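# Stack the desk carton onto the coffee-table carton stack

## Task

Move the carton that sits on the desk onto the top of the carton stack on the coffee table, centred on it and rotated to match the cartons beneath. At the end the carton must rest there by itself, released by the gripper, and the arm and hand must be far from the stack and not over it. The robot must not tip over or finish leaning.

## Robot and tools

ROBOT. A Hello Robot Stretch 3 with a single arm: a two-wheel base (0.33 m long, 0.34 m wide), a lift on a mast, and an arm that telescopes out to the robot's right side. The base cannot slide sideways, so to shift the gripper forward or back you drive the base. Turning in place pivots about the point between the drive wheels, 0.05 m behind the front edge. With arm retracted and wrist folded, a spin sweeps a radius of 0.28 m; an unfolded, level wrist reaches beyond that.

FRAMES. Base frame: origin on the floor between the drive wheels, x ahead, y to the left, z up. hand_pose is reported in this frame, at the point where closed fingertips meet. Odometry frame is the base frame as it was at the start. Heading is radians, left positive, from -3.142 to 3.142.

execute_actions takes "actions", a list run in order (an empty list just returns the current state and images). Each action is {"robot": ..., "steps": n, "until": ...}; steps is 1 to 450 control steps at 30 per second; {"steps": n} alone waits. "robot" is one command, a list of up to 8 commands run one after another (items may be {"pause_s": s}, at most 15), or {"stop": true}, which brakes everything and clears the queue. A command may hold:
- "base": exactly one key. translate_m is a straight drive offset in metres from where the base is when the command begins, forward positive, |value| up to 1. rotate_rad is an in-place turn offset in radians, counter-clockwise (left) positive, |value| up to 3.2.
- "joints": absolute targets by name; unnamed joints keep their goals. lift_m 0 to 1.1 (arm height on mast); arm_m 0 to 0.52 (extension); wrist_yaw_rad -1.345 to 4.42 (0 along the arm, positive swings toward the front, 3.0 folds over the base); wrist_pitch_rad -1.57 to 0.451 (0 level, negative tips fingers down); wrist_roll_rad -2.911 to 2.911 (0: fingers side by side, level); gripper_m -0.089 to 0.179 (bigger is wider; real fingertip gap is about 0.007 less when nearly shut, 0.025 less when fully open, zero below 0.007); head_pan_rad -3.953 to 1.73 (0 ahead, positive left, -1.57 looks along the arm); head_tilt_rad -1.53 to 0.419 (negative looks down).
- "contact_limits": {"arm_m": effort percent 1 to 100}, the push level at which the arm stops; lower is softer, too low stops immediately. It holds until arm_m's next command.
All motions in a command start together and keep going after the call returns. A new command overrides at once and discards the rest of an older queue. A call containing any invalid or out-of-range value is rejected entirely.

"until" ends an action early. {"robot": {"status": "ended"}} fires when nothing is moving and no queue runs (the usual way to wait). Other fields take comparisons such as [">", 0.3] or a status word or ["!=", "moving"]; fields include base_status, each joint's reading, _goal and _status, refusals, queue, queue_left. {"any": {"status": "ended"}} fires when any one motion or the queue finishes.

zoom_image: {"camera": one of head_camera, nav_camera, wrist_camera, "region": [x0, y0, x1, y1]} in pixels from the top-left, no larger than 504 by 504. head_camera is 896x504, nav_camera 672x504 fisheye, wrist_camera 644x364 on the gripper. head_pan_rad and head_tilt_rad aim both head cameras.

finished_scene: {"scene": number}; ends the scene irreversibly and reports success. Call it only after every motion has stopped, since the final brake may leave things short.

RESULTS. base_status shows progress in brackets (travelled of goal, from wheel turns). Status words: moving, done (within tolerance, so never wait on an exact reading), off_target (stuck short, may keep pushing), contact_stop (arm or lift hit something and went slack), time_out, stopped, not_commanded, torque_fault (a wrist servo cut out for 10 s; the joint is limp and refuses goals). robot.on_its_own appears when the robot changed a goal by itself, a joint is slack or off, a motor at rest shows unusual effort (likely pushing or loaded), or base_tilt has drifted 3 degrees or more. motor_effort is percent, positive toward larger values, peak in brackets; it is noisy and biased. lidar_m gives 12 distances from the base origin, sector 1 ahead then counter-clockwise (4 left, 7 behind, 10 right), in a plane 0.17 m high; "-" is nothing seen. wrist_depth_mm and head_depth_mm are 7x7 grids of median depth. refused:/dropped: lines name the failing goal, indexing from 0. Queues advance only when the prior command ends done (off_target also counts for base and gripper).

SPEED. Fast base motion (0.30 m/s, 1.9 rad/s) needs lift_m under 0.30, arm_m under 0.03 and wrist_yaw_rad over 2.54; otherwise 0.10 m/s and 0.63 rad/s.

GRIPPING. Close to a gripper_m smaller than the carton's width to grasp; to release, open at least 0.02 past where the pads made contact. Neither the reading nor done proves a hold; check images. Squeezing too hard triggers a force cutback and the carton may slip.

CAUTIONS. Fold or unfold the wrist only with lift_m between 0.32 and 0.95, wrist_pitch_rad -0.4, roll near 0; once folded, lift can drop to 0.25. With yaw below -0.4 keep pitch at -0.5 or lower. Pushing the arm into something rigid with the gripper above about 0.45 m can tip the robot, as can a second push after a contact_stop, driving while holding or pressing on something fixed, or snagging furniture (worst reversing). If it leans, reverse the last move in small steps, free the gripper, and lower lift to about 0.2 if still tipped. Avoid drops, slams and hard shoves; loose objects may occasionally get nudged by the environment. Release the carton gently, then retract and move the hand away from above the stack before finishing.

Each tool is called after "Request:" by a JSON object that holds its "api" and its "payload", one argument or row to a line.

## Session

Request:
{"api": "execute_actions", "payload": {
  "actions": [
    {"robot":{"joints":{"head_tilt_rad":-0.5}},"steps":100,"until":{"robot":{"status":"ended"}}}
  ]
}}

Scene clock: 0.87 s.
robot.base_odometry: x=+0.000 y=+0.000 heading=+0.000 (m, m, rad; robot's odometry frame)
robot.turned_by_wheels: +0.000 (rad since the last result)
robot.turned_by_imu: +0.000 (rad since the last result)
robot.base_tilt: forward=-0.2 right=-0.5 (deg)
robot.lidar_m: 1.91 1.49 1.63 1.01 0.91 0.91 1.07 1.87 1.55 2.25 2.57 2.88
robot.head_depth_mm: 2767 2933 3114 3075 2153 1650 1344 / 2994 3237 3446 3055 2134 1674 1360 / 3341 3515 3759 3046 2180 1682 1359 / 3297 3481 3815 2767 2139 1655 1357 / 3081 3217 3405 2163 2101 1672 1355 / 2808 2983 3207 2017 1994 1672 1354 / 2603 2779 2921 1832 1777 1679 1363
robot.base_status: not_commanded
robot.joint_positions: lift_m=+0.324 arm_m=+0.001 wrist_yaw_rad=+3.110 wrist_pitch_rad=-0.340 wrist_roll_rad=+0.019 gripper_m=+0.037 head_pan_rad=+0.016 head_tilt_rad=-0.494
robot.joint_goals: lift_m=+0.324 arm_m=+0.001 wrist_yaw_rad=+3.110 wrist_pitch_rad=-0.340 wrist_roll_rad=+0.019 gripper_m=+0.037 head_pan_rad=+0.016 head_tilt_rad=-0.500
robot.joint_status: lift_m=not_commanded arm_m=not_commanded wrist_yaw_rad=not_commanded wrist_pitch_rad=not_commanded wrist_roll_rad=not_commanded gripper_m=not_commanded head_pan_rad=not_commanded head_tilt_rad=done
robot.measured_speeds: translate_m=+0.000 rotate_rad=+0.000 lift_m=+0.000 arm_m=+0.000 wrist_yaw_rad=+0.000 wrist_pitch_rad=+0.000 wrist_roll_rad=+0.000 head_pan_rad=+0.000 head_tilt_rad=+0.000
robot: refusals=0 queue=done queue_left=0
robot.motor_effort: left_wheel=+0(0) right_wheel=-1(1) lift_m=+29(28) arm_m=-1(1) wrist_yaw_rad=+0(0) wrist_pitch_rad=+7(7) wrist_roll_rad=+1(1) gripper_m=+0(1) head_pan_rad=+0(0) head_tilt_rad=-2(25) (%)
robot.hand_pose: x=-0.0139 y=+0.0874 z=+0.3547 quat_wxyz=(+0.132, +0.705, +0.108, +0.689) (m; robot's base frame)
robot.wrist_depth_mm: 697 782 - - - - - / 744 817 - - - - - / 769 890 - - - - - / 803 868 919 915 952 974 988 / 707 718 - 724 752 770 767 / 587 594 - 612 647 627 636 / 514 514 - 530 527 537 536
pictures: head_camera (sideways: a quarter turn clockwise sets it upright), nav_camera (sideways: a quarter turn counterclockwise sets it upright), wrist_camera
Images, in order (width x height): head_camera 896x504, nav_camera 672x504, wrist_camera 644x364.

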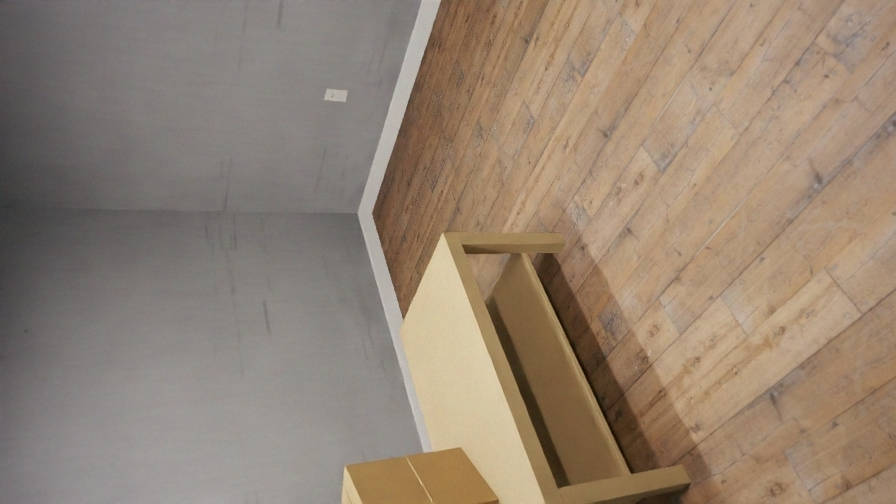

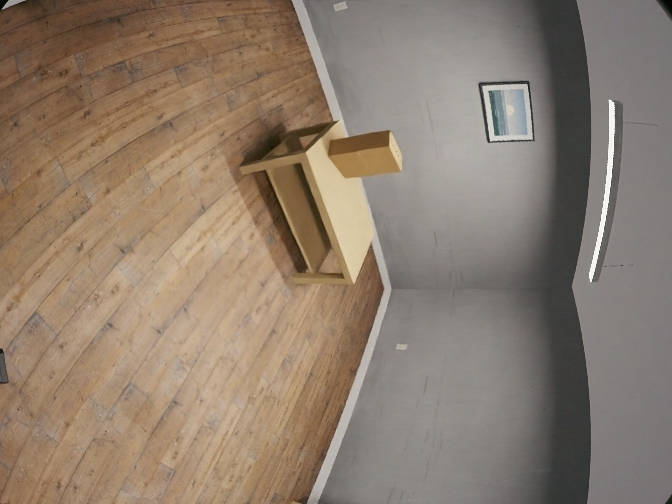

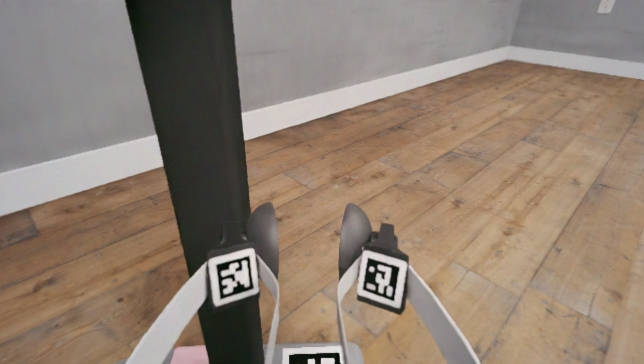

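Request:
{"api": "execute_actions", "payload": {
  "actions": [
    {"robot":{"joints":{"head_pan_rad":0.35,"lift_m":0.28}},"steps":100,"until":{"robot":{"status":"ended"}}}
  ]
}}

Request:
{"api": "execute_actions", "payload": {
  "actions": [
    {"robot":{"joints":{"head_pan_rad":-1.85,"head_tilt_rad":-0.4}},"steps":100,"until":{"robot":{"status":"ended"}}}
  ]
}}

Scene clock: 5.83 s.
robot.base_odometry: x=+0.000 y=+0.000 heading=+0.000 (m, m, rad; robot's odometry frame)
robot.turned_by_wheels: +0.000 (rad since the last result)
robot.turned_by_imu: +0.000 (rad since the last result)
robot.base_tilt: forward=-0.2 right=-0.5 (deg)
robot.lidar_m: 1.91 1.49 1.63 1.01 0.91 0.91 1.08 1.87 1.54 2.26 2.58 2.88
robot.head_depth_mm: 3043 3231 3625 3067 2091 1663 1352 / 2861 3090 3391 2119 2093 1666 1355 / 2772 2999 3274 2028 2079 1674 1365 / 2634 2882 3015 1907 1995 1662 1358 / 2544 2746 2927 1864 1924 1674 1361 / 2417 2612 2829 2929 2176 1673 1358 / 2378 2541 2726 2900 2206 1703 1363
robot.base_status: not_commanded
robot.joint_positions: lift_m=+0.280 arm_m=+0.001 wrist_yaw_rad=+3.110 wrist_pitch_rad=-0.341 wrist_roll_rad=+0.019 gripper_m=+0.037 head_pan_rad=+0.343 head_tilt_rad=-0.494
robot.joint_goals: lift_m=+0.280 arm_m=+0.001 wrist_yaw_rad=+3.110 wrist_pitch_rad=-0.341 wrist_roll_rad=+0.019 gripper_m=+0.037 head_pan_rad=+0.350 head_tilt_rad=-0.500
robot.joint_status: lift_m=done arm_m=not_commanded wrist_yaw_rad=not_commanded wrist_pitch_rad=not_commanded wrist_roll_rad=not_commanded gripper_m=not_commanded head_pan_rad=done head_tilt_rad=done
robot.measured_speeds: translate_m=+0.000 rotate_rad=+0.000 lift_m=+0.000 arm_m=+0.000 wrist_yaw_rad=+0.000 wrist_pitch_rad=+0.000 wrist_roll_rad=+0.000 head_pan_rad=+0.000 head_tilt_rad=+0.000
robot: refusals=0 queue=done queue_left=0
robot.motor_effort: left_wheel=+0(0) right_wheel=+0(1) lift_m=+24(27) arm_m=-1(1) wrist_yaw_rad=+0(0) wrist_pitch_rad=+8(8) wrist_roll_rad=+1(0) gripper_m=-1(1) head_pan_rad=+3(24) head_tilt_rad=-2(2) (%)
robot.hand_pose: x=-0.0139 y=+0.0872 z=+0.3104 quat_wxyz=(+0.132, +0.705, +0.108, +0.689) (m; robot's base frame)
robot.wrist_depth_mm: 709 779 - - - - - / 755 847 - - - - - / 762 873 - - - - - / 765 821 835 832 862 891 892 / 648 654 - 665 683 684 700 / 543 543 - 552 583 571 570 / 466 - - - 473 482 486
pictures: head_camera (sideways: a quarter turn clockwise sets it upright), nav_camera (sideways: a quarter turn counterclockwise sets it upright), wrist_camera
Images, in order (width x height): head_camera 896x504, nav_camera 672x504, wrist_camera 644x364.

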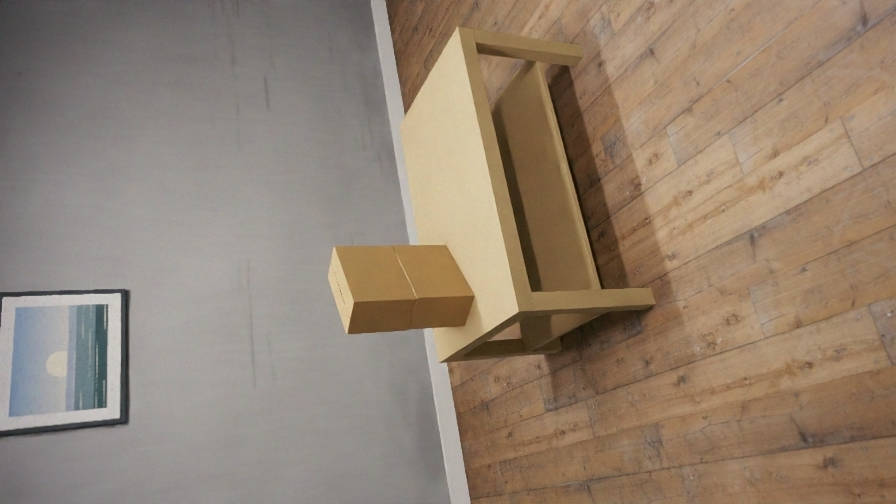

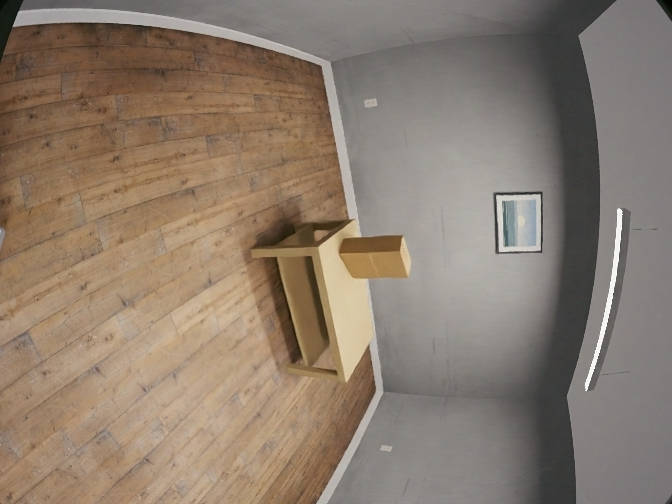

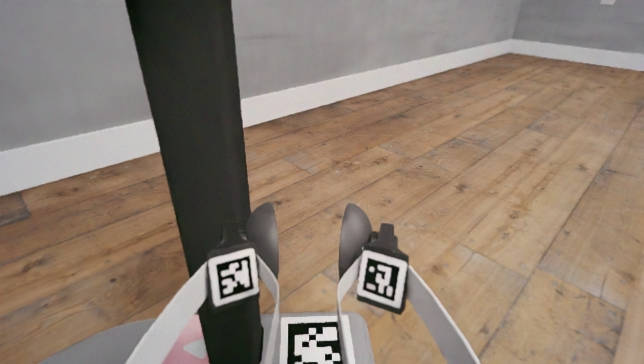

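Scene clock: 7.40 s.
robot.base_odometry: x=+0.000 y=+0.000 heading=+0.000 (m, m, rad; robot's odometry frame)
robot.turned_by_wheels: +0.000 (rad since the last result)
robot.turned_by_imu: +0.000 (rad since the last result)
robot.base_tilt: forward=-0.2 right=-0.5 (deg)
robot.lidar_m: 1.91 1.48 1.64 1.01 0.91 0.91 1.07 1.87 1.55 2.25 2.57 2.87
robot.head_depth_mm: 1588 1679 1764 1881 1992 1802 1444 / 1685 1766 1888 1965 2100 1812 1447 / 1772 1884 2021 1695 2115 1804 1454 / 1891 2009 2116 1516 2354 1802 1453 / 2006 2156 2289 1510 2465 1833 1446 / 2133 2286 2502 1866 2436 1834 1454 / 2293 2495 2674 2228 2406 1836 1457
robot.base_status: not_commanded
robot.joint_positions: lift_m=+0.280 arm_m=+0.001 wrist_yaw_rad=+3.110 wrist_pitch_rad=-0.341 wrist_roll_rad=+0.019 gripper_m=+0.037 head_pan_rad=-1.843 head_tilt_rad=-0.409
robot.joint_goals: lift_m=+0.280 arm_m=+0.001 wrist_yaw_rad=+3.110 wrist_pitch_rad=-0.341 wrist_roll_rad=+0.019 gripper_m=+0.037 head_pan_rad=-1.850 head_tilt_rad=-0.400
robot.joint_status: lift_m=done arm_m=not_commanded wrist_yaw_rad=not_commanded wrist_pitch_rad=not_commanded wrist_roll_rad=not_commanded gripper_m=not_commanded head_pan_rad=done head_tilt_rad=done
robot.measured_speeds: translate_m=+0.000 rotate_rad=+0.000 lift_m=+0.000 arm_m=+0.000 wrist_yaw_rad=+0.000 wrist_pitch_rad=+0.000 wrist_roll_rad=+0.000 head_pan_rad=+0.000 head_tilt_rad=+0.000
robot: refusals=0 queue=done queue_left=0
robot.motor_effort: left_wheel=+0(0) right_wheel=-1(1) lift_m=+24(24) arm_m=-1(1) wrist_yaw_rad=+0(0) wrist_pitch_rad=+8(8) wrist_roll_rad=+1(1) gripper_m=-1(0) head_pan_rad=-3(43) head_tilt_rad=+4(12) (%)
robot.hand_pose: x=-0.0139 y=+0.0872 z=+0.3104 quat_wxyz=(+0.132, +0.705, +0.108, +0.689) (m; robot's base frame)
robot.wrist_depth_mm: 703 792 - - - - - / 733 837 - - - - - / 780 885 - - - - - / 767 802 817 847 849 847 858 / 646 646 - 670 687 677 695 / 534 547 - 547 576 566 572 / 467 - - - 470 478 480
pictures: head_camera (sideways: a quarter turn clockwise sets it upright), nav_camera (sideways: a quarter turn counterclockwise sets it upright), wrist_camera
Images, in order (width x height): head_camera 896x504, nav_camera 672x504, wrist_camera 644x364.

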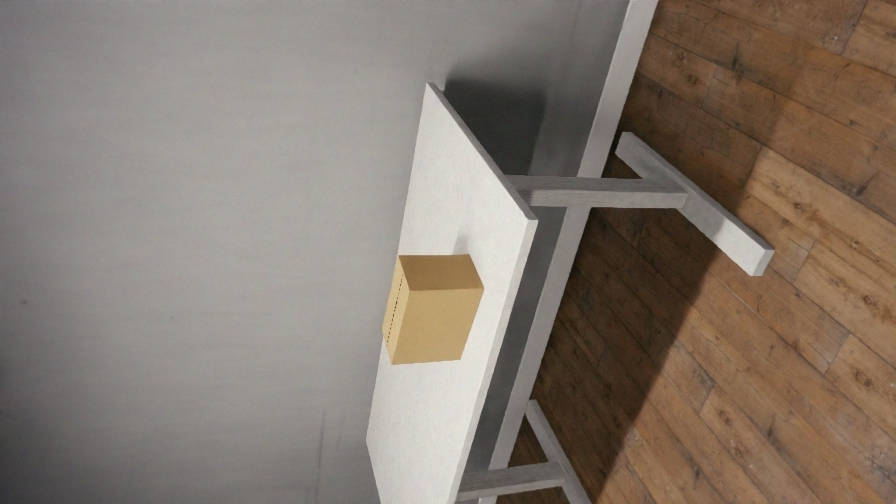

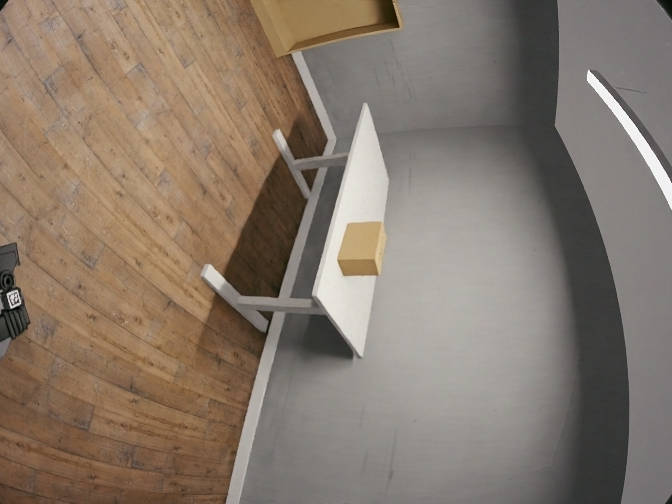

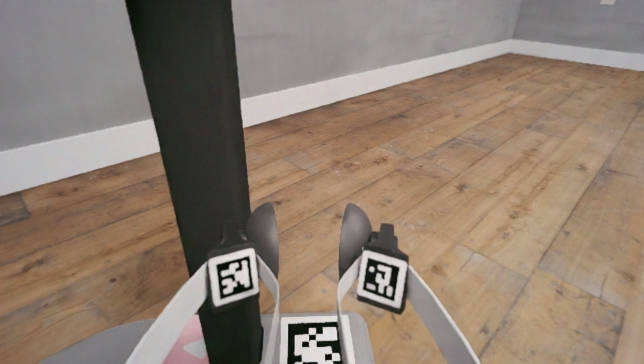

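Request:
{"api": "execute_actions", "payload": {
  "actions": [
    {"robot":[{"base":{"rotate_rad":-1.59}},{"base":{"translate_m":1.0}}],"steps":450,"until":{"robot":{"status":"ended"}}},
    {"robot":{"base":{"rotate_rad":0.71},"joints":{"lift_m":1.03,"wrist_pitch_rad":-0.4,"head_pan_rad":-1.35,"head_tilt_rad":-0.65}},"steps":200,"until":{"robot":{"lift_m":[">",0.4]}}},
    {"robot":{"joints":{"wrist_yaw_rad":1.55,"wrist_roll_rad":0}},"steps":200,"until":{"robot":{"lift_m":[">",0.9]}}},
    {"robot":{"joints":{"gripper_m":0.179,"arm_m":0.15}},"steps":200,"until":{"robot":{"lift_m":[">",1.0]}}},
    {"robot":{"joints":{"arm_m":0.37,"wrist_pitch_rad":-0.85}},"steps":200,"until":{"robot":{"status":"ended"}}}
  ]
}}

Scene clock: 40.57 s.
robot.base_odometry: x=-0.019 y=-1.000 heading=-0.880 (m, m, rad; robot's odometry frame)
robot.turned_by_wheels: -0.880 (rad since the last result)
robot.turned_by_imu: -0.863 (rad since the last result)
robot.base_tilt: forward=-0.2 right=-0.5 (deg)
robot.lidar_m: 1.80 1.98 2.94 2.12 2.41 1.72 1.63 1.68 1.25 0.71 1.23 1.41
robot.head_depth_mm: 946 - 1189 1250 824 645 1151 / 975 1069 - 1037 797 647 1157 / 990 1082 1208 993 797 649 1146 / 1004 1108 1238 1042 620 650 1210 / 1022 1120 1250 1043 621 651 1234 / 1037 1144 1257 717 655 651 1242 / 1056 1169 1294 1048 729 670 1242
robot.base_status: done (rotate_rad +0.7099 of +0.7100)
robot.joint_positions: lift_m=+1.030 arm_m=+0.370 wrist_yaw_rad=+1.551 wrist_pitch_rad=-0.858 wrist_roll_rad=+0.003 gripper_m=+0.179 head_pan_rad=-1.357 head_tilt_rad=-0.642
robot.joint_goals: lift_m=+1.030 arm_m=+0.370 wrist_yaw_rad=+1.550 wrist_pitch_rad=-0.850 wrist_roll_rad=+0.000 gripper_m=+0.179 head_pan_rad=-1.350 head_tilt_rad=-0.650
robot.joint_status: lift_m=done arm_m=done wrist_yaw_rad=done wrist_pitch_rad=done wrist_roll_rad=done gripper_m=done head_pan_rad=done head_tilt_rad=done
robot.measured_speeds: translate_m=+0.000 rotate_rad=+0.000 lift_m=+0.000 arm_m=+0.000 wrist_yaw_rad=+0.000 wrist_pitch_rad=+0.000 wrist_roll_rad=+0.000 head_pan_rad=+0.000 head_tilt_rad=+0.000
robot: refusals=0 queue=done queue_left=0
robot.motor_effort: left_wheel=-1(10) right_wheel=+1(6) lift_m=+32(29) arm_m=+2(3) wrist_yaw_rad=-1(3) wrist_pitch_rad=+3(8) wrist_roll_rad=-1(1) gripper_m=+0(84) head_pan_rad=+2(32) head_tilt_rad=-2(19) (%)
robot.hand_pose: x=+0.1279 y=-0.5179 z=+0.9589 quat_wxyz=(+0.665, +0.660, -0.254, +0.239) (m; robot's base frame)
robot.wrist_depth_mm: - - 653 631 646 656 681 / - - 566 308 565 586 594 / - - 508 277 502 525 539 / - - 450 253 461 478 482 / - - 409 231 241 446 441 / - - 220 215 224 396 411 / 992 996 356 205 284 373 374
pictures: head_camera (sideways: a quarter turn clockwise sets it upright), nav_camera (sideways: a quarter turn counterclockwise sets it upright), wrist_camera
Images, in order (width x height): head_camera 896x504, nav_camera 672x504, wrist_camera 644x364.

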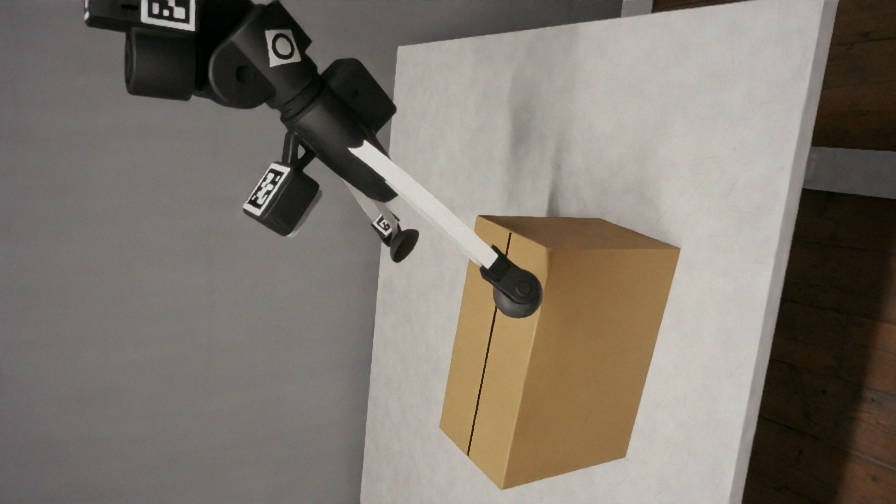

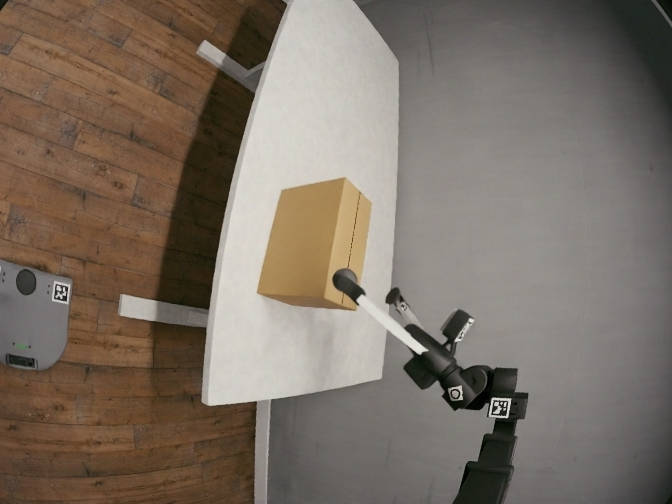

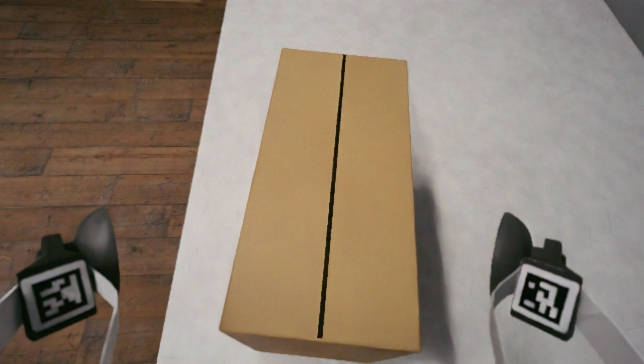

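Request:
{"api": "execute_actions", "payload": {
  "actions": [
    {"robot":[{"joints":{"wrist_pitch_rad":-1.0,"wrist_yaw_rad":1.48,"arm_m":0.379},"base":{"translate_m":0.104}},{"joints":{"lift_m":0.955}}],"steps":300,"until":{"robot":{"status":"ended"}}}
  ]
}}

Scene clock: 48.07 s.
robot.base_odometry: x=+0.047 y=-1.080 heading=-0.880 (m, m, rad; robot's odometry frame)
robot.turned_by_wheels: +0.000 (rad since the last result)
robot.turned_by_imu: +0.000 (rad since the last result)
robot.base_tilt: forward=-0.2 right=-0.5 (deg)
robot.lidar_m: 1.70 1.88 2.80 2.13 2.56 1.83 1.74 1.74 1.25 0.72 1.23 1.32
robot.head_depth_mm: 955 1026 - 1032 793 649 1146 / 969 1058 1179 951 748 648 1130 / 984 1089 1200 1040 589 632 1183 / 1001 1103 1230 1039 609 651 1199 / 1017 1122 1253 1037 638 651 1226 / 1028 1144 1264 1045 752 650 1237 / 1048 1164 1287 1048 803 668 1236
robot.base_status: done (translate_m +0.1040 of +0.1040)
robot.joint_positions: lift_m=+0.955 arm_m=+0.379 wrist_yaw_rad=+1.483 wrist_pitch_rad=-1.006 wrist_roll_rad=+0.003 gripper_m=+0.179 head_pan_rad=-1.357 head_tilt_rad=-0.642
robot.joint_goals: lift_m=+0.955 arm_m=+0.379 wrist_yaw_rad=+1.480 wrist_pitch_rad=-1.000 wrist_roll_rad=+0.000 gripper_m=+0.179 head_pan_rad=-1.350 head_tilt_rad=-0.650
robot.joint_status: lift_m=done arm_m=done wrist_yaw_rad=done wrist_pitch_rad=done wrist_roll_rad=done gripper_m=done head_pan_rad=done head_tilt_rad=done
robot.measured_speeds: translate_m=+0.000 rotate_rad=+0.000 lift_m=+0.000 arm_m=+0.000 wrist_yaw_rad=+0.000 wrist_pitch_rad=+0.000 wrist_roll_rad=+0.000 head_pan_rad=+0.000 head_tilt_rad=+0.000
robot: refusals=0 queue=done queue_left=0
robot.motor_effort: left_wheel=-1(3) right_wheel=+0(4) lift_m=+24(30) arm_m=+2(4) wrist_yaw_rad=-2(2) wrist_pitch_rad=+2(3) wrist_roll_rad=-1(1) gripper_m=-1(0) head_pan_rad=+3(4) head_tilt_rad=-3(2) (%)
robot.hand_pose: x=+0.0950 y=-0.5342 z=+0.8646 quat_wxyz=(+0.687, +0.670, -0.228, +0.166) (m; robot's base frame)
robot.wrist_depth_mm: - - 169 171 174 427 433 / - - 158 159 162 396 398 / - 356 147 148 152 366 374 / - 333 138 140 142 344 350 / - 301 131 132 134 325 331 / - 285 123 125 127 299 311 / 935 119 117 119 120 286 294
pictures: head_camera (sideways: a quarter turn clockwise sets it upright), nav_camera (sideways: a quarter turn counterclockwise sets it upright), wrist_camera
Images, in order (width x height): head_camera 896x504, nav_camera 672x504, wrist_camera 644x364.

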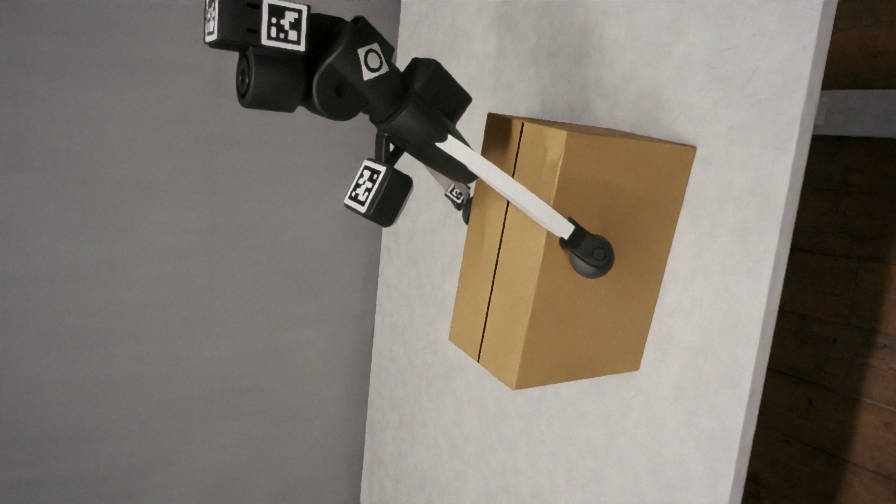

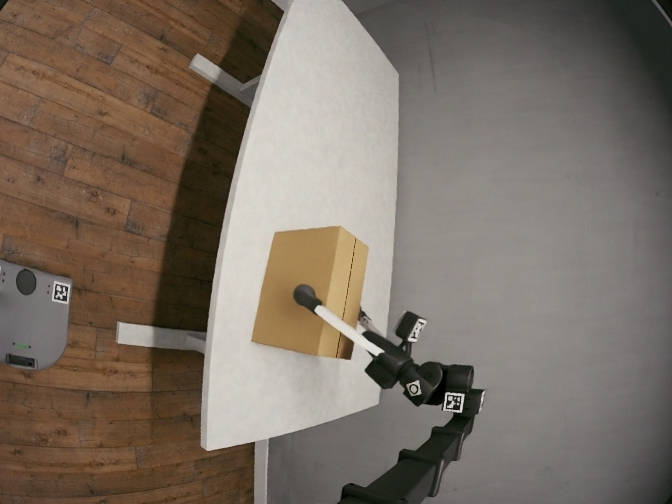

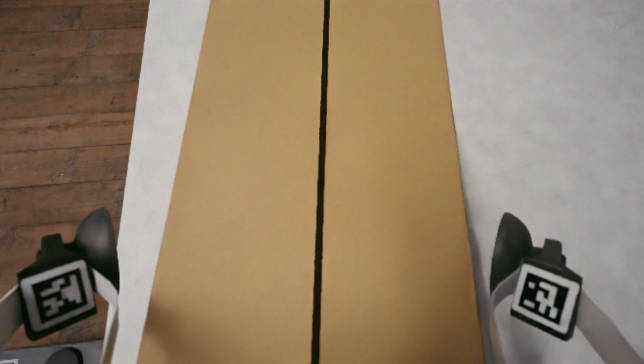

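Request:
{"api": "execute_actions", "payload": {
  "actions": [
    {"robot":[{"joints":{"arm_m":0.383},"base":{"translate_m":0.005}},{"joints":{"gripper_m":0.09}},{"joints":{"lift_m":1.09}}],"steps":300,"until":{"robot":{"lift_m":[">",1.0]}}},
    {"robot":{"base":{"rotate_rad":1.985},"joints":{"arm_m":0.3,"wrist_yaw_rad":0,"head_pan_rad":-1.3}},"steps":300,"until":{"robot":{"base_status":"done"}}},
    {"robot":{"base":{"translate_m":1.0}},"steps":30}
  ]
}}

Request:
{"api": "execute_actions", "payload": {
  "actions": [
    {"steps":450,"until":{"robot":{"translate_m":[">=",0.93]}}},
    {"robot":[{"base":{"translate_m":1.0}},{"base":{"rotate_rad":0.2}}],"steps":450,"until":{"robot":{"status":"ended"}}}
  ]
}}

Scene clock: 72.37 s.
robot.base_odometry: x=+0.081 y=-1.024 heading=+1.105 (m, m, rad; robot's odometry frame)
robot.turned_by_wheels: +1.985 (rad since the last result)
robot.turned_by_imu: +1.963 (rad since the last result)
robot.base_tilt: forward=-0.4 right=-0.9 (deg)
robot.lidar_m: 2.07 1.88 1.72 1.73 1.36 0.78 1.27 1.37 1.72 1.88 2.59 2.08
robot.head_depth_mm: 1785 - - 478 511 1460 1240 / 1869 2024 2170 486 527 1449 1235 / 1991 2193 2397 2337 1758 1453 1230 / 2174 2361 2627 2319 1808 1464 1227 / 2293 2570 2826 2365 1792 1462 1240 / 2519 2801 3061 2369 1805 1460 1237 / 2709 3056 3276 2373 1822 1466 1234
robot.base_status: moving (translate_m +0.0674 of +1.0000)
robot.joint_positions: lift_m=+1.090 arm_m=+0.300 wrist_yaw_rad=+0.003 wrist_pitch_rad=-1.013 wrist_roll_rad=-0.003 gripper_m=+0.094 head_pan_rad=-1.307 head_tilt_rad=-0.642
robot.joint_goals: lift_m=+1.090 arm_m=+0.300 wrist_yaw_rad=+0.000 wrist_pitch_rad=-1.000 wrist_roll_rad=+0.000 gripper_m=+0.093 head_pan_rad=-1.300 head_tilt_rad=-0.650
robot.joint_status: lift_m=done arm_m=done wrist_yaw_rad=done wrist_pitch_rad=done wrist_roll_rad=done gripper_m=done head_pan_rad=done head_tilt_rad=done
robot.measured_speeds: translate_m=+0.100 rotate_rad=+0.000 lift_m=+0.000 arm_m=+0.000 wrist_yaw_rad=+0.000 wrist_pitch_rad=+0.000 wrist_roll_rad=+0.000 head_pan_rad=+0.000 head_tilt_rad=+0.000
robot: refusals=0 queue=running queue_left=0
robot.motor_effort: left_wheel=+1(6) right_wheel=+3(6) lift_m=+33(32) arm_m=-3(4) wrist_yaw_rad=-1(2) wrist_pitch_rad=+6(6) wrist_roll_rad=+2(5) gripper_m=-20(98) head_pan_rad=+4(9) head_tilt_rad=-3(3) (%)
robot.hand_pose: x=-0.0213 y=-0.5604 z=+0.9983 quat_wxyz=(+0.620, +0.344, -0.617, -0.342) (m; robot's base frame)
robot.wrist_depth_mm: - - 169 173 178 - - / - - 158 162 167 - - / - - 148 152 156 - - / - - 140 144 148 - - / - - 133 136 140 - - / - 124 126 129 133 - - / - - 120 123 126 - -
pictures: head_camera (sideways: a quarter turn clockwise sets it upright), nav_camera (sideways: a quarter turn counterclockwise sets it upright), wrist_camera
Images, in order (width x height): head_camera 896x504, nav_camera 672x504, wrist_camera 644x364.

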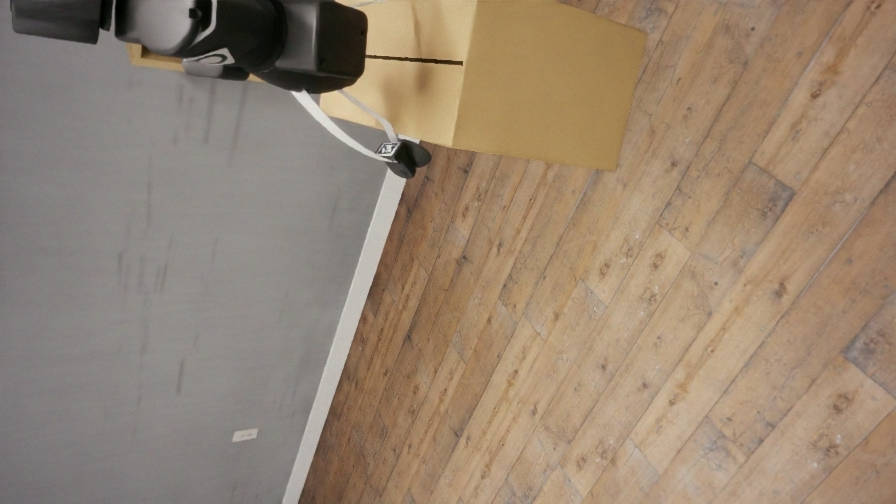

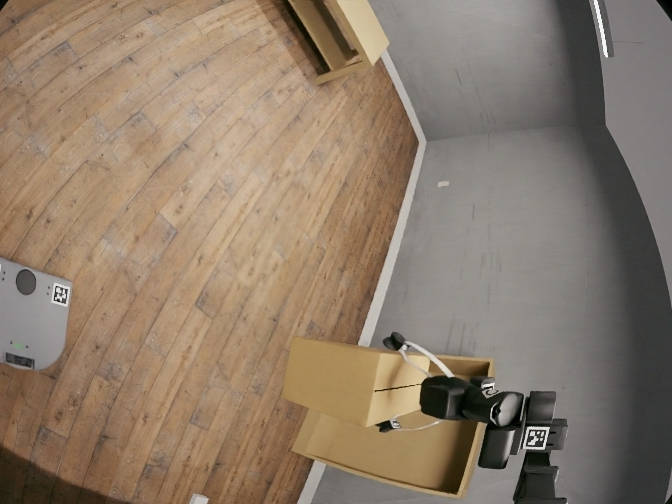

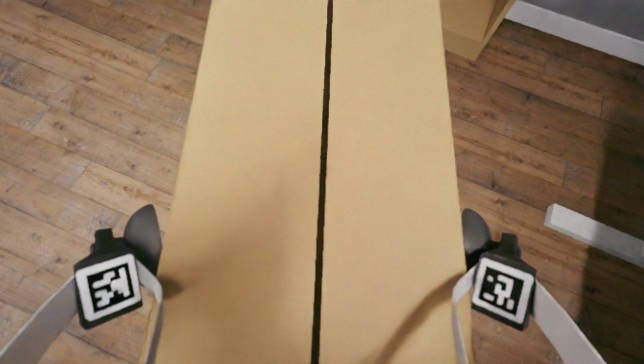

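Scene clock: 93.37 s.
robot.base_odometry: x=+0.918 y=+0.641 heading=+1.305 (m, m, rad; robot's odometry frame)
robot.turned_by_wheels: +0.200 (rad since the last result)
robot.turned_by_imu: +0.189 (rad since the last result)
robot.base_tilt: forward=-0.2 right=-0.4 (deg)
robot.lidar_m: 1.37 1.05 1.02 1.08 1.55 2.57 3.14 2.66 1.20 0.43 0.86 1.79
robot.head_depth_mm: 2597 - - 476 511 1356 1237 / 2460 2768 2877 487 526 980 1201 / 2230 2465 2784 1518 1140 954 870 / 2031 2223 2490 938 967 954 861 / 1865 2014 2256 917 885 961 1159 / 1732 1889 2072 2189 1811 1226 1237 / 1618 1747 1883 2041 1811 1472 1235
robot.base_status: done (rotate_rad +0.1999 of +0.2000)
robot.joint_positions: lift_m=+1.090 arm_m=+0.300 wrist_yaw_rad=+0.002 wrist_pitch_rad=-1.013 wrist_roll_rad=-0.003 gripper_m=+0.094 head_pan_rad=-1.307 head_tilt_rad=-0.642
robot.joint_goals: lift_m=+1.090 arm_m=+0.300 wrist_yaw_rad=+0.000 wrist_pitch_rad=-1.000 wrist_roll_rad=+0.000 gripper_m=+0.093 head_pan_rad=-1.300 head_tilt_rad=-0.650
robot.joint_status: lift_m=done arm_m=done wrist_yaw_rad=done wrist_pitch_rad=done wrist_roll_rad=done gripper_m=done head_pan_rad=done head_tilt_rad=done
robot.measured_speeds: translate_m=+0.000 rotate_rad=+0.000 lift_m=+0.000 arm_m=+0.000 wrist_yaw_rad=+0.000 wrist_pitch_rad=+0.000 wrist_roll_rad=+0.000 head_pan_rad=+0.000 head_tilt_rad=+0.000
robot: refusals=0 queue=done queue_left=0
robot.motor_effort: left_wheel=+0(6) right_wheel=+0(6) lift_m=+33(33) arm_m=-3(3) wrist_yaw_rad=-1(2) wrist_pitch_rad=+6(6) wrist_roll_rad=+2(2) gripper_m=-20(21) head_pan_rad=+3(3) head_tilt_rad=-3(2) (%)
robot.hand_pose: x=-0.0214 y=-0.5604 z=+0.9983 quat_wxyz=(+0.620, +0.344, -0.617, -0.342) (m; robot's base frame)
robot.wrist_depth_mm: - 450 169 172 178 - - / 425 425 158 162 167 - - / 390 418 148 152 157 - - / 368 405 140 144 148 - - / - 435 132 136 140 - - / - 124 126 129 133 - - / - - 121 123 126 - -
pictures: head_camera (sideways: a quarter turn clockwise sets it upright), nav_camera (sideways: a quarter turn counterclockwise sets it upright), wrist_camera
Images, in order (width x height): head_camera 896x504, nav_camera 672x504, wrist_camera 644x364.

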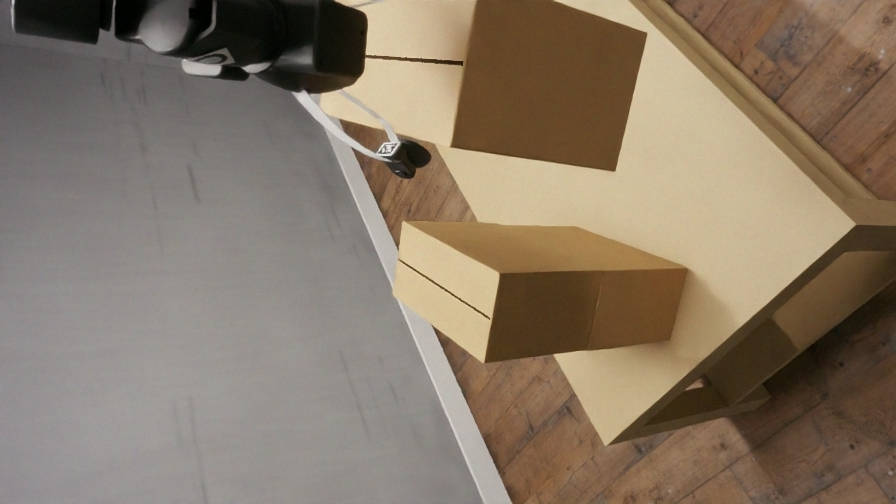

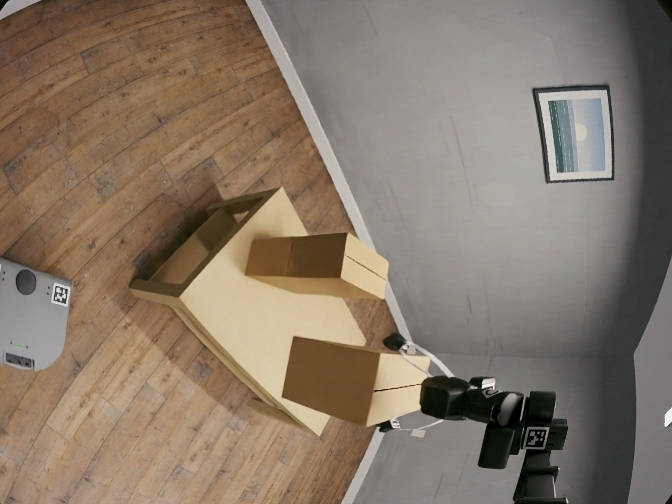

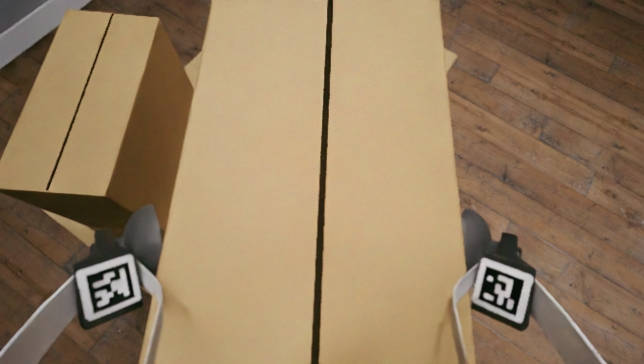

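Request:
{"api": "execute_actions", "payload": {
  "actions": [
    {"robot":[{"joints":{"arm_m":0.488,"wrist_yaw_rad":-0.02,"head_pan_rad":-1.6},"base":{"translate_m":0.275}},{"joints":{"lift_m":1.065}}],"steps":300,"until":{"robot":{"status":"ended"}}}
  ]
}}

Request:
{"api": "zoom_image", "payload": {
  "camera": "head_camera",
  "region": [250,120,650,380]
}}

Scene clock: 108.57 s.
robot.base_odometry: x=+0.990 y=+0.906 heading=+1.305 (m, m, rad; robot's odometry frame)
robot.turned_by_wheels: +0.000 (rad since the last result)
robot.turned_by_imu: -0.001 (rad since the last result)
robot.base_tilt: forward=-0.1 right=-0.4 (deg)
robot.lidar_m: 1.16 0.89 0.87 0.92 1.32 2.83 3.40 2.90 0.47 0.77 0.74 1.55
robot.head_depth_mm: - 2688 2877 2321 1168 1348 1226 / 2505 2757 3004 1515 1172 955 838 / 2661 2998 3092 1458 1127 938 1023 / 2464 - 707 702 822 915 1092 / 2198 2360 2493 2227 1140 983 1169 / 1919 2061 2225 2283 1805 1057 1212 / 1737 1826 1964 2086 1820 1469 1234
robot.base_status: done (translate_m +0.2750 of +0.2750)
robot.joint_positions: lift_m=+1.065 arm_m=+0.488 wrist_yaw_rad=-0.019 wrist_pitch_rad=-1.013 wrist_roll_rad=-0.003 gripper_m=+0.094 head_pan_rad=-1.593 head_tilt_rad=-0.642
robot.joint_goals: lift_m=+1.065 arm_m=+0.488 wrist_yaw_rad=-0.020 wrist_pitch_rad=-1.000 wrist_roll_rad=+0.000 gripper_m=+0.093 head_pan_rad=-1.600 head_tilt_rad=-0.650
robot.joint_status: lift_m=done arm_m=done wrist_yaw_rad=done wrist_pitch_rad=done wrist_roll_rad=done gripper_m=done head_pan_rad=done head_tilt_rad=done
robot.measured_speeds: translate_m=+0.000 rotate_rad=+0.000 lift_m=+0.000 arm_m=+0.000 wrist_yaw_rad=+0.000 wrist_pitch_rad=+0.000 wrist_roll_rad=+0.000 head_pan_rad=+0.000 head_tilt_rad=+0.000
robot: refusals=0 queue=done queue_left=0
robot.motor_effort: left_wheel=-1(3) right_wheel=+0(4) lift_m=+25(32) arm_m=+2(4) wrist_yaw_rad=-1(2) wrist_pitch_rad=+6(6) wrist_roll_rad=+2(2) gripper_m=-20(20) head_pan_rad=-4(23) head_tilt_rad=-2(2) (%)
robot.hand_pose: x=-0.0238 y=-0.7479 z=+0.9737 quat_wxyz=(+0.616, +0.338, -0.620, -0.349) (m; robot's base frame)
robot.wrist_depth_mm: - - 169 173 179 - - / - - 159 162 168 890 - / - - 148 152 157 820 - / - - 140 144 148 774 - / - - 133 136 140 - - / - 124 126 130 133 - - / - 994 121 123 126 - -
pictures: head_camera (sideways: a quarter turn clockwise sets it upright), nav_camera (sideways: a quarter turn counterclockwise sets it upright), wrist_camera
Images, in order (width x height): head_camera 896x504, nav_camera 672x504, wrist_camera 644x364.

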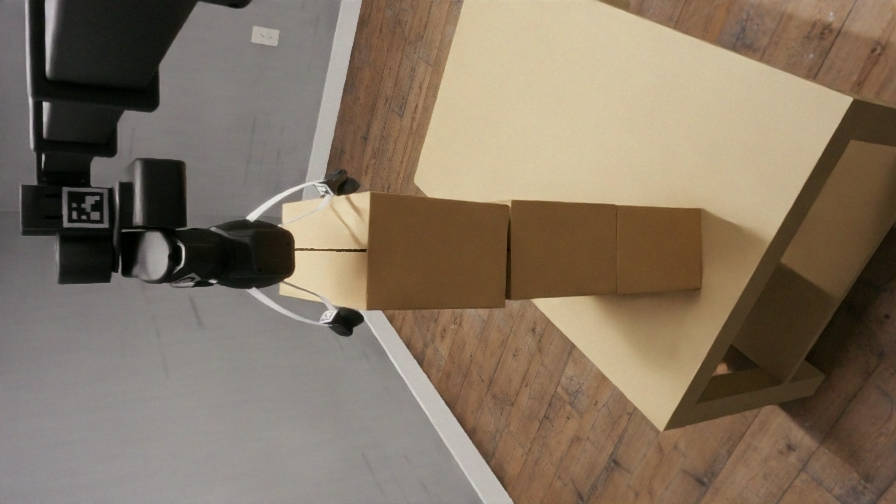

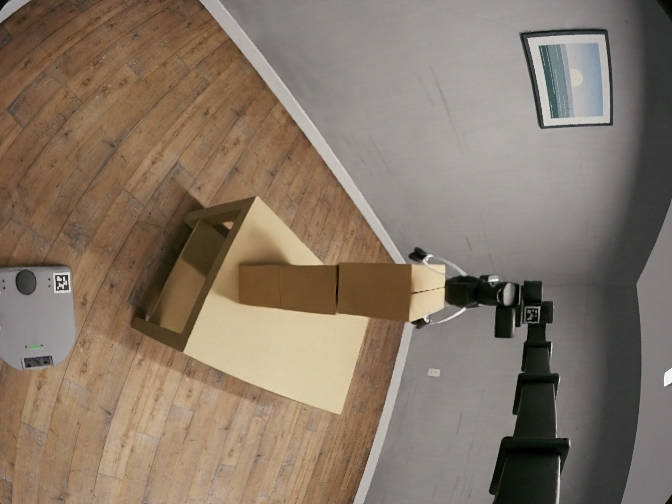

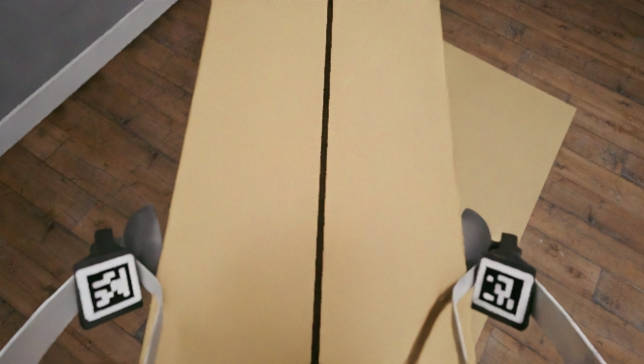

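Region (250, 120, 650, 380) of head_camera's 896x504 image, scaled by 1.260, with more detail than that image has; it fills the top 328 rows of this view, and the rest is white.

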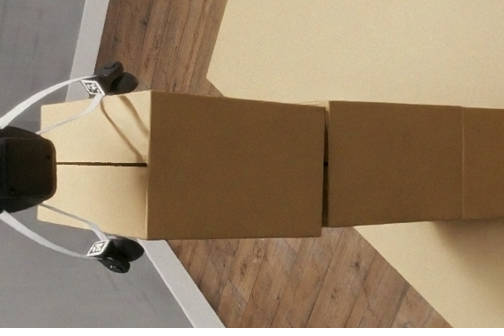

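Request:
{"api": "execute_actions", "payload": {
  "actions": [
    {"robot":[{"joints":{"arm_m":0.501},"base":{"translate_m":-0.007}},{"joints":{"lift_m":1.05}}],"steps":300,"until":{"robot":{"status":"ended"}}}
  ]
}}

Request:
{"api": "zoom_image", "payload": {
  "camera": "head_camera",
  "region": [340,160,640,340]
}}

Scene clock: 114.20 s.
robot.base_odometry: x=+0.988 y=+0.900 heading=+1.305 (m, m, rad; robot's odometry frame)
robot.turned_by_wheels: +0.000 (rad since the last result)
robot.turned_by_imu: +0.000 (rad since the last result)
robot.base_tilt: forward=-0.1 right=-0.6 (deg)
robot.lidar_m: 1.17 0.89 0.87 0.92 1.32 2.82 3.38 2.89 0.46 1.44 0.74 1.56
robot.head_depth_mm: 2380 - 2878 2330 1165 1378 1234 / 2507 2841 3055 1524 1175 957 843 / 2625 3056 3118 1464 1141 953 1015 / 2471 - 733 717 823 914 1085 / 2215 2388 2530 2246 1141 978 1174 / 1932 2079 2236 2254 1821 1073 1207 / 1725 1831 1959 2093 1813 1475 1248
robot.base_status: done (translate_m -0.0070 of -0.0070)
robot.joint_positions: lift_m=+1.050 arm_m=+0.501 wrist_yaw_rad=-0.020 wrist_pitch_rad=-1.006 wrist_roll_rad=-0.006 gripper_m=+0.094 head_pan_rad=-1.593 head_tilt_rad=-0.642
robot.joint_goals: lift_m=+1.050 arm_m=+0.501 wrist_yaw_rad=-0.020 wrist_pitch_rad=-1.000 wrist_roll_rad=+0.000 gripper_m=+0.093 head_pan_rad=-1.600 head_tilt_rad=-0.650
robot.joint_status: lift_m=done arm_m=done wrist_yaw_rad=done wrist_pitch_rad=done wrist_roll_rad=done gripper_m=done head_pan_rad=done head_tilt_rad=done
robot.measured_speeds: translate_m=+0.000 rotate_rad=+0.000 lift_m=+0.000 arm_m=+0.000 wrist_yaw_rad=+0.000 wrist_pitch_rad=+0.000 wrist_roll_rad=+0.000 head_pan_rad=+0.000 head_tilt_rad=+0.000
robot: refusals=0 queue=done queue_left=0
robot.motor_effort: left_wheel=-1(4) right_wheel=+1(5) lift_m=+17(24) arm_m=+2(1) wrist_yaw_rad=+0(1) wrist_pitch_rad=+2(6) wrist_roll_rad=+3(4) gripper_m=-22(22) head_pan_rad=-2(3) head_tilt_rad=-2(3) (%)
robot.hand_pose: x=-0.0239 y=-0.7626 z=+0.9598 quat_wxyz=(+0.618, +0.336, -0.621, -0.346) (m; robot's base frame)
robot.wrist_depth_mm: - - 175 176 183 - - / - - 161 164 169 861 - / - - 150 153 158 824 - / - - 141 145 148 764 - / - - 133 136 139 741 - / - 126 126 129 132 - - / 997 992 120 122 125 - -
pictures: head_camera (sideways: a quarter turn clockwise sets it upright), nav_camera (sideways: a quarter turn counterclockwise sets it upright), wrist_camera
Images, in order (width x height): head_camera 896x504, nav_camera 672x504, wrist_camera 644x364.

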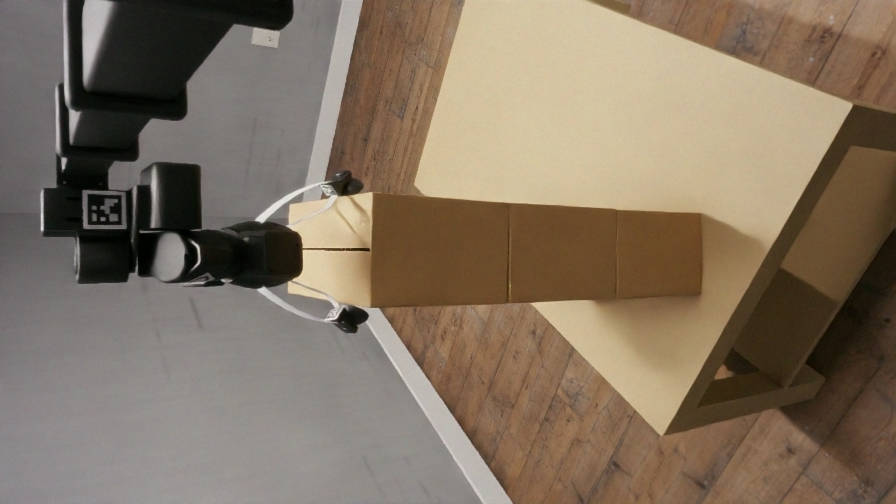

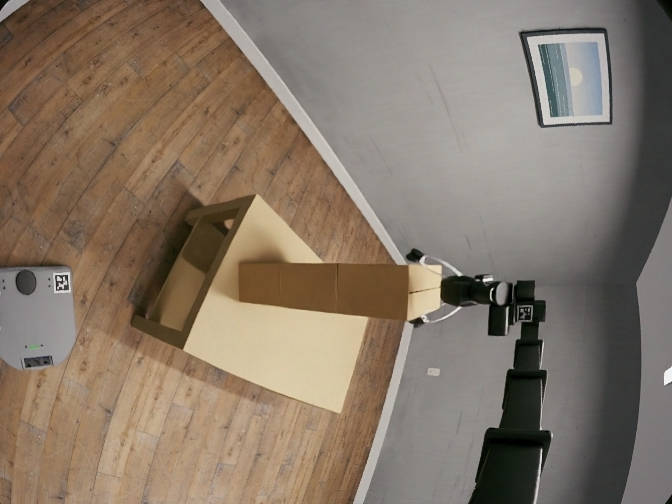

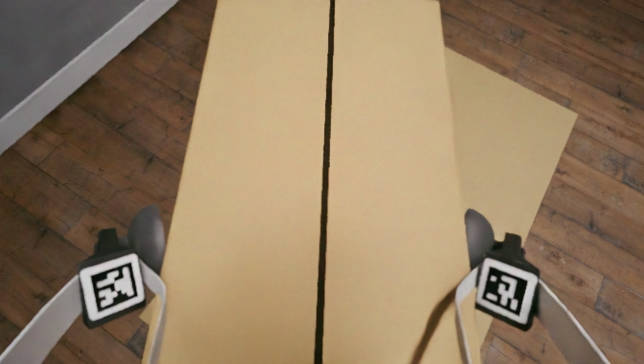

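Region (340, 160, 640, 340) of head_camera's 896x504 image, scaled by 1.680, with more detail than that image has; it fills the top 302 rows of this view, and the rest is white.

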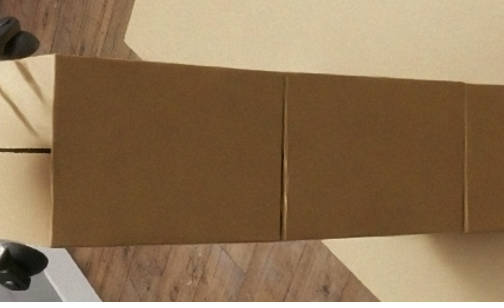

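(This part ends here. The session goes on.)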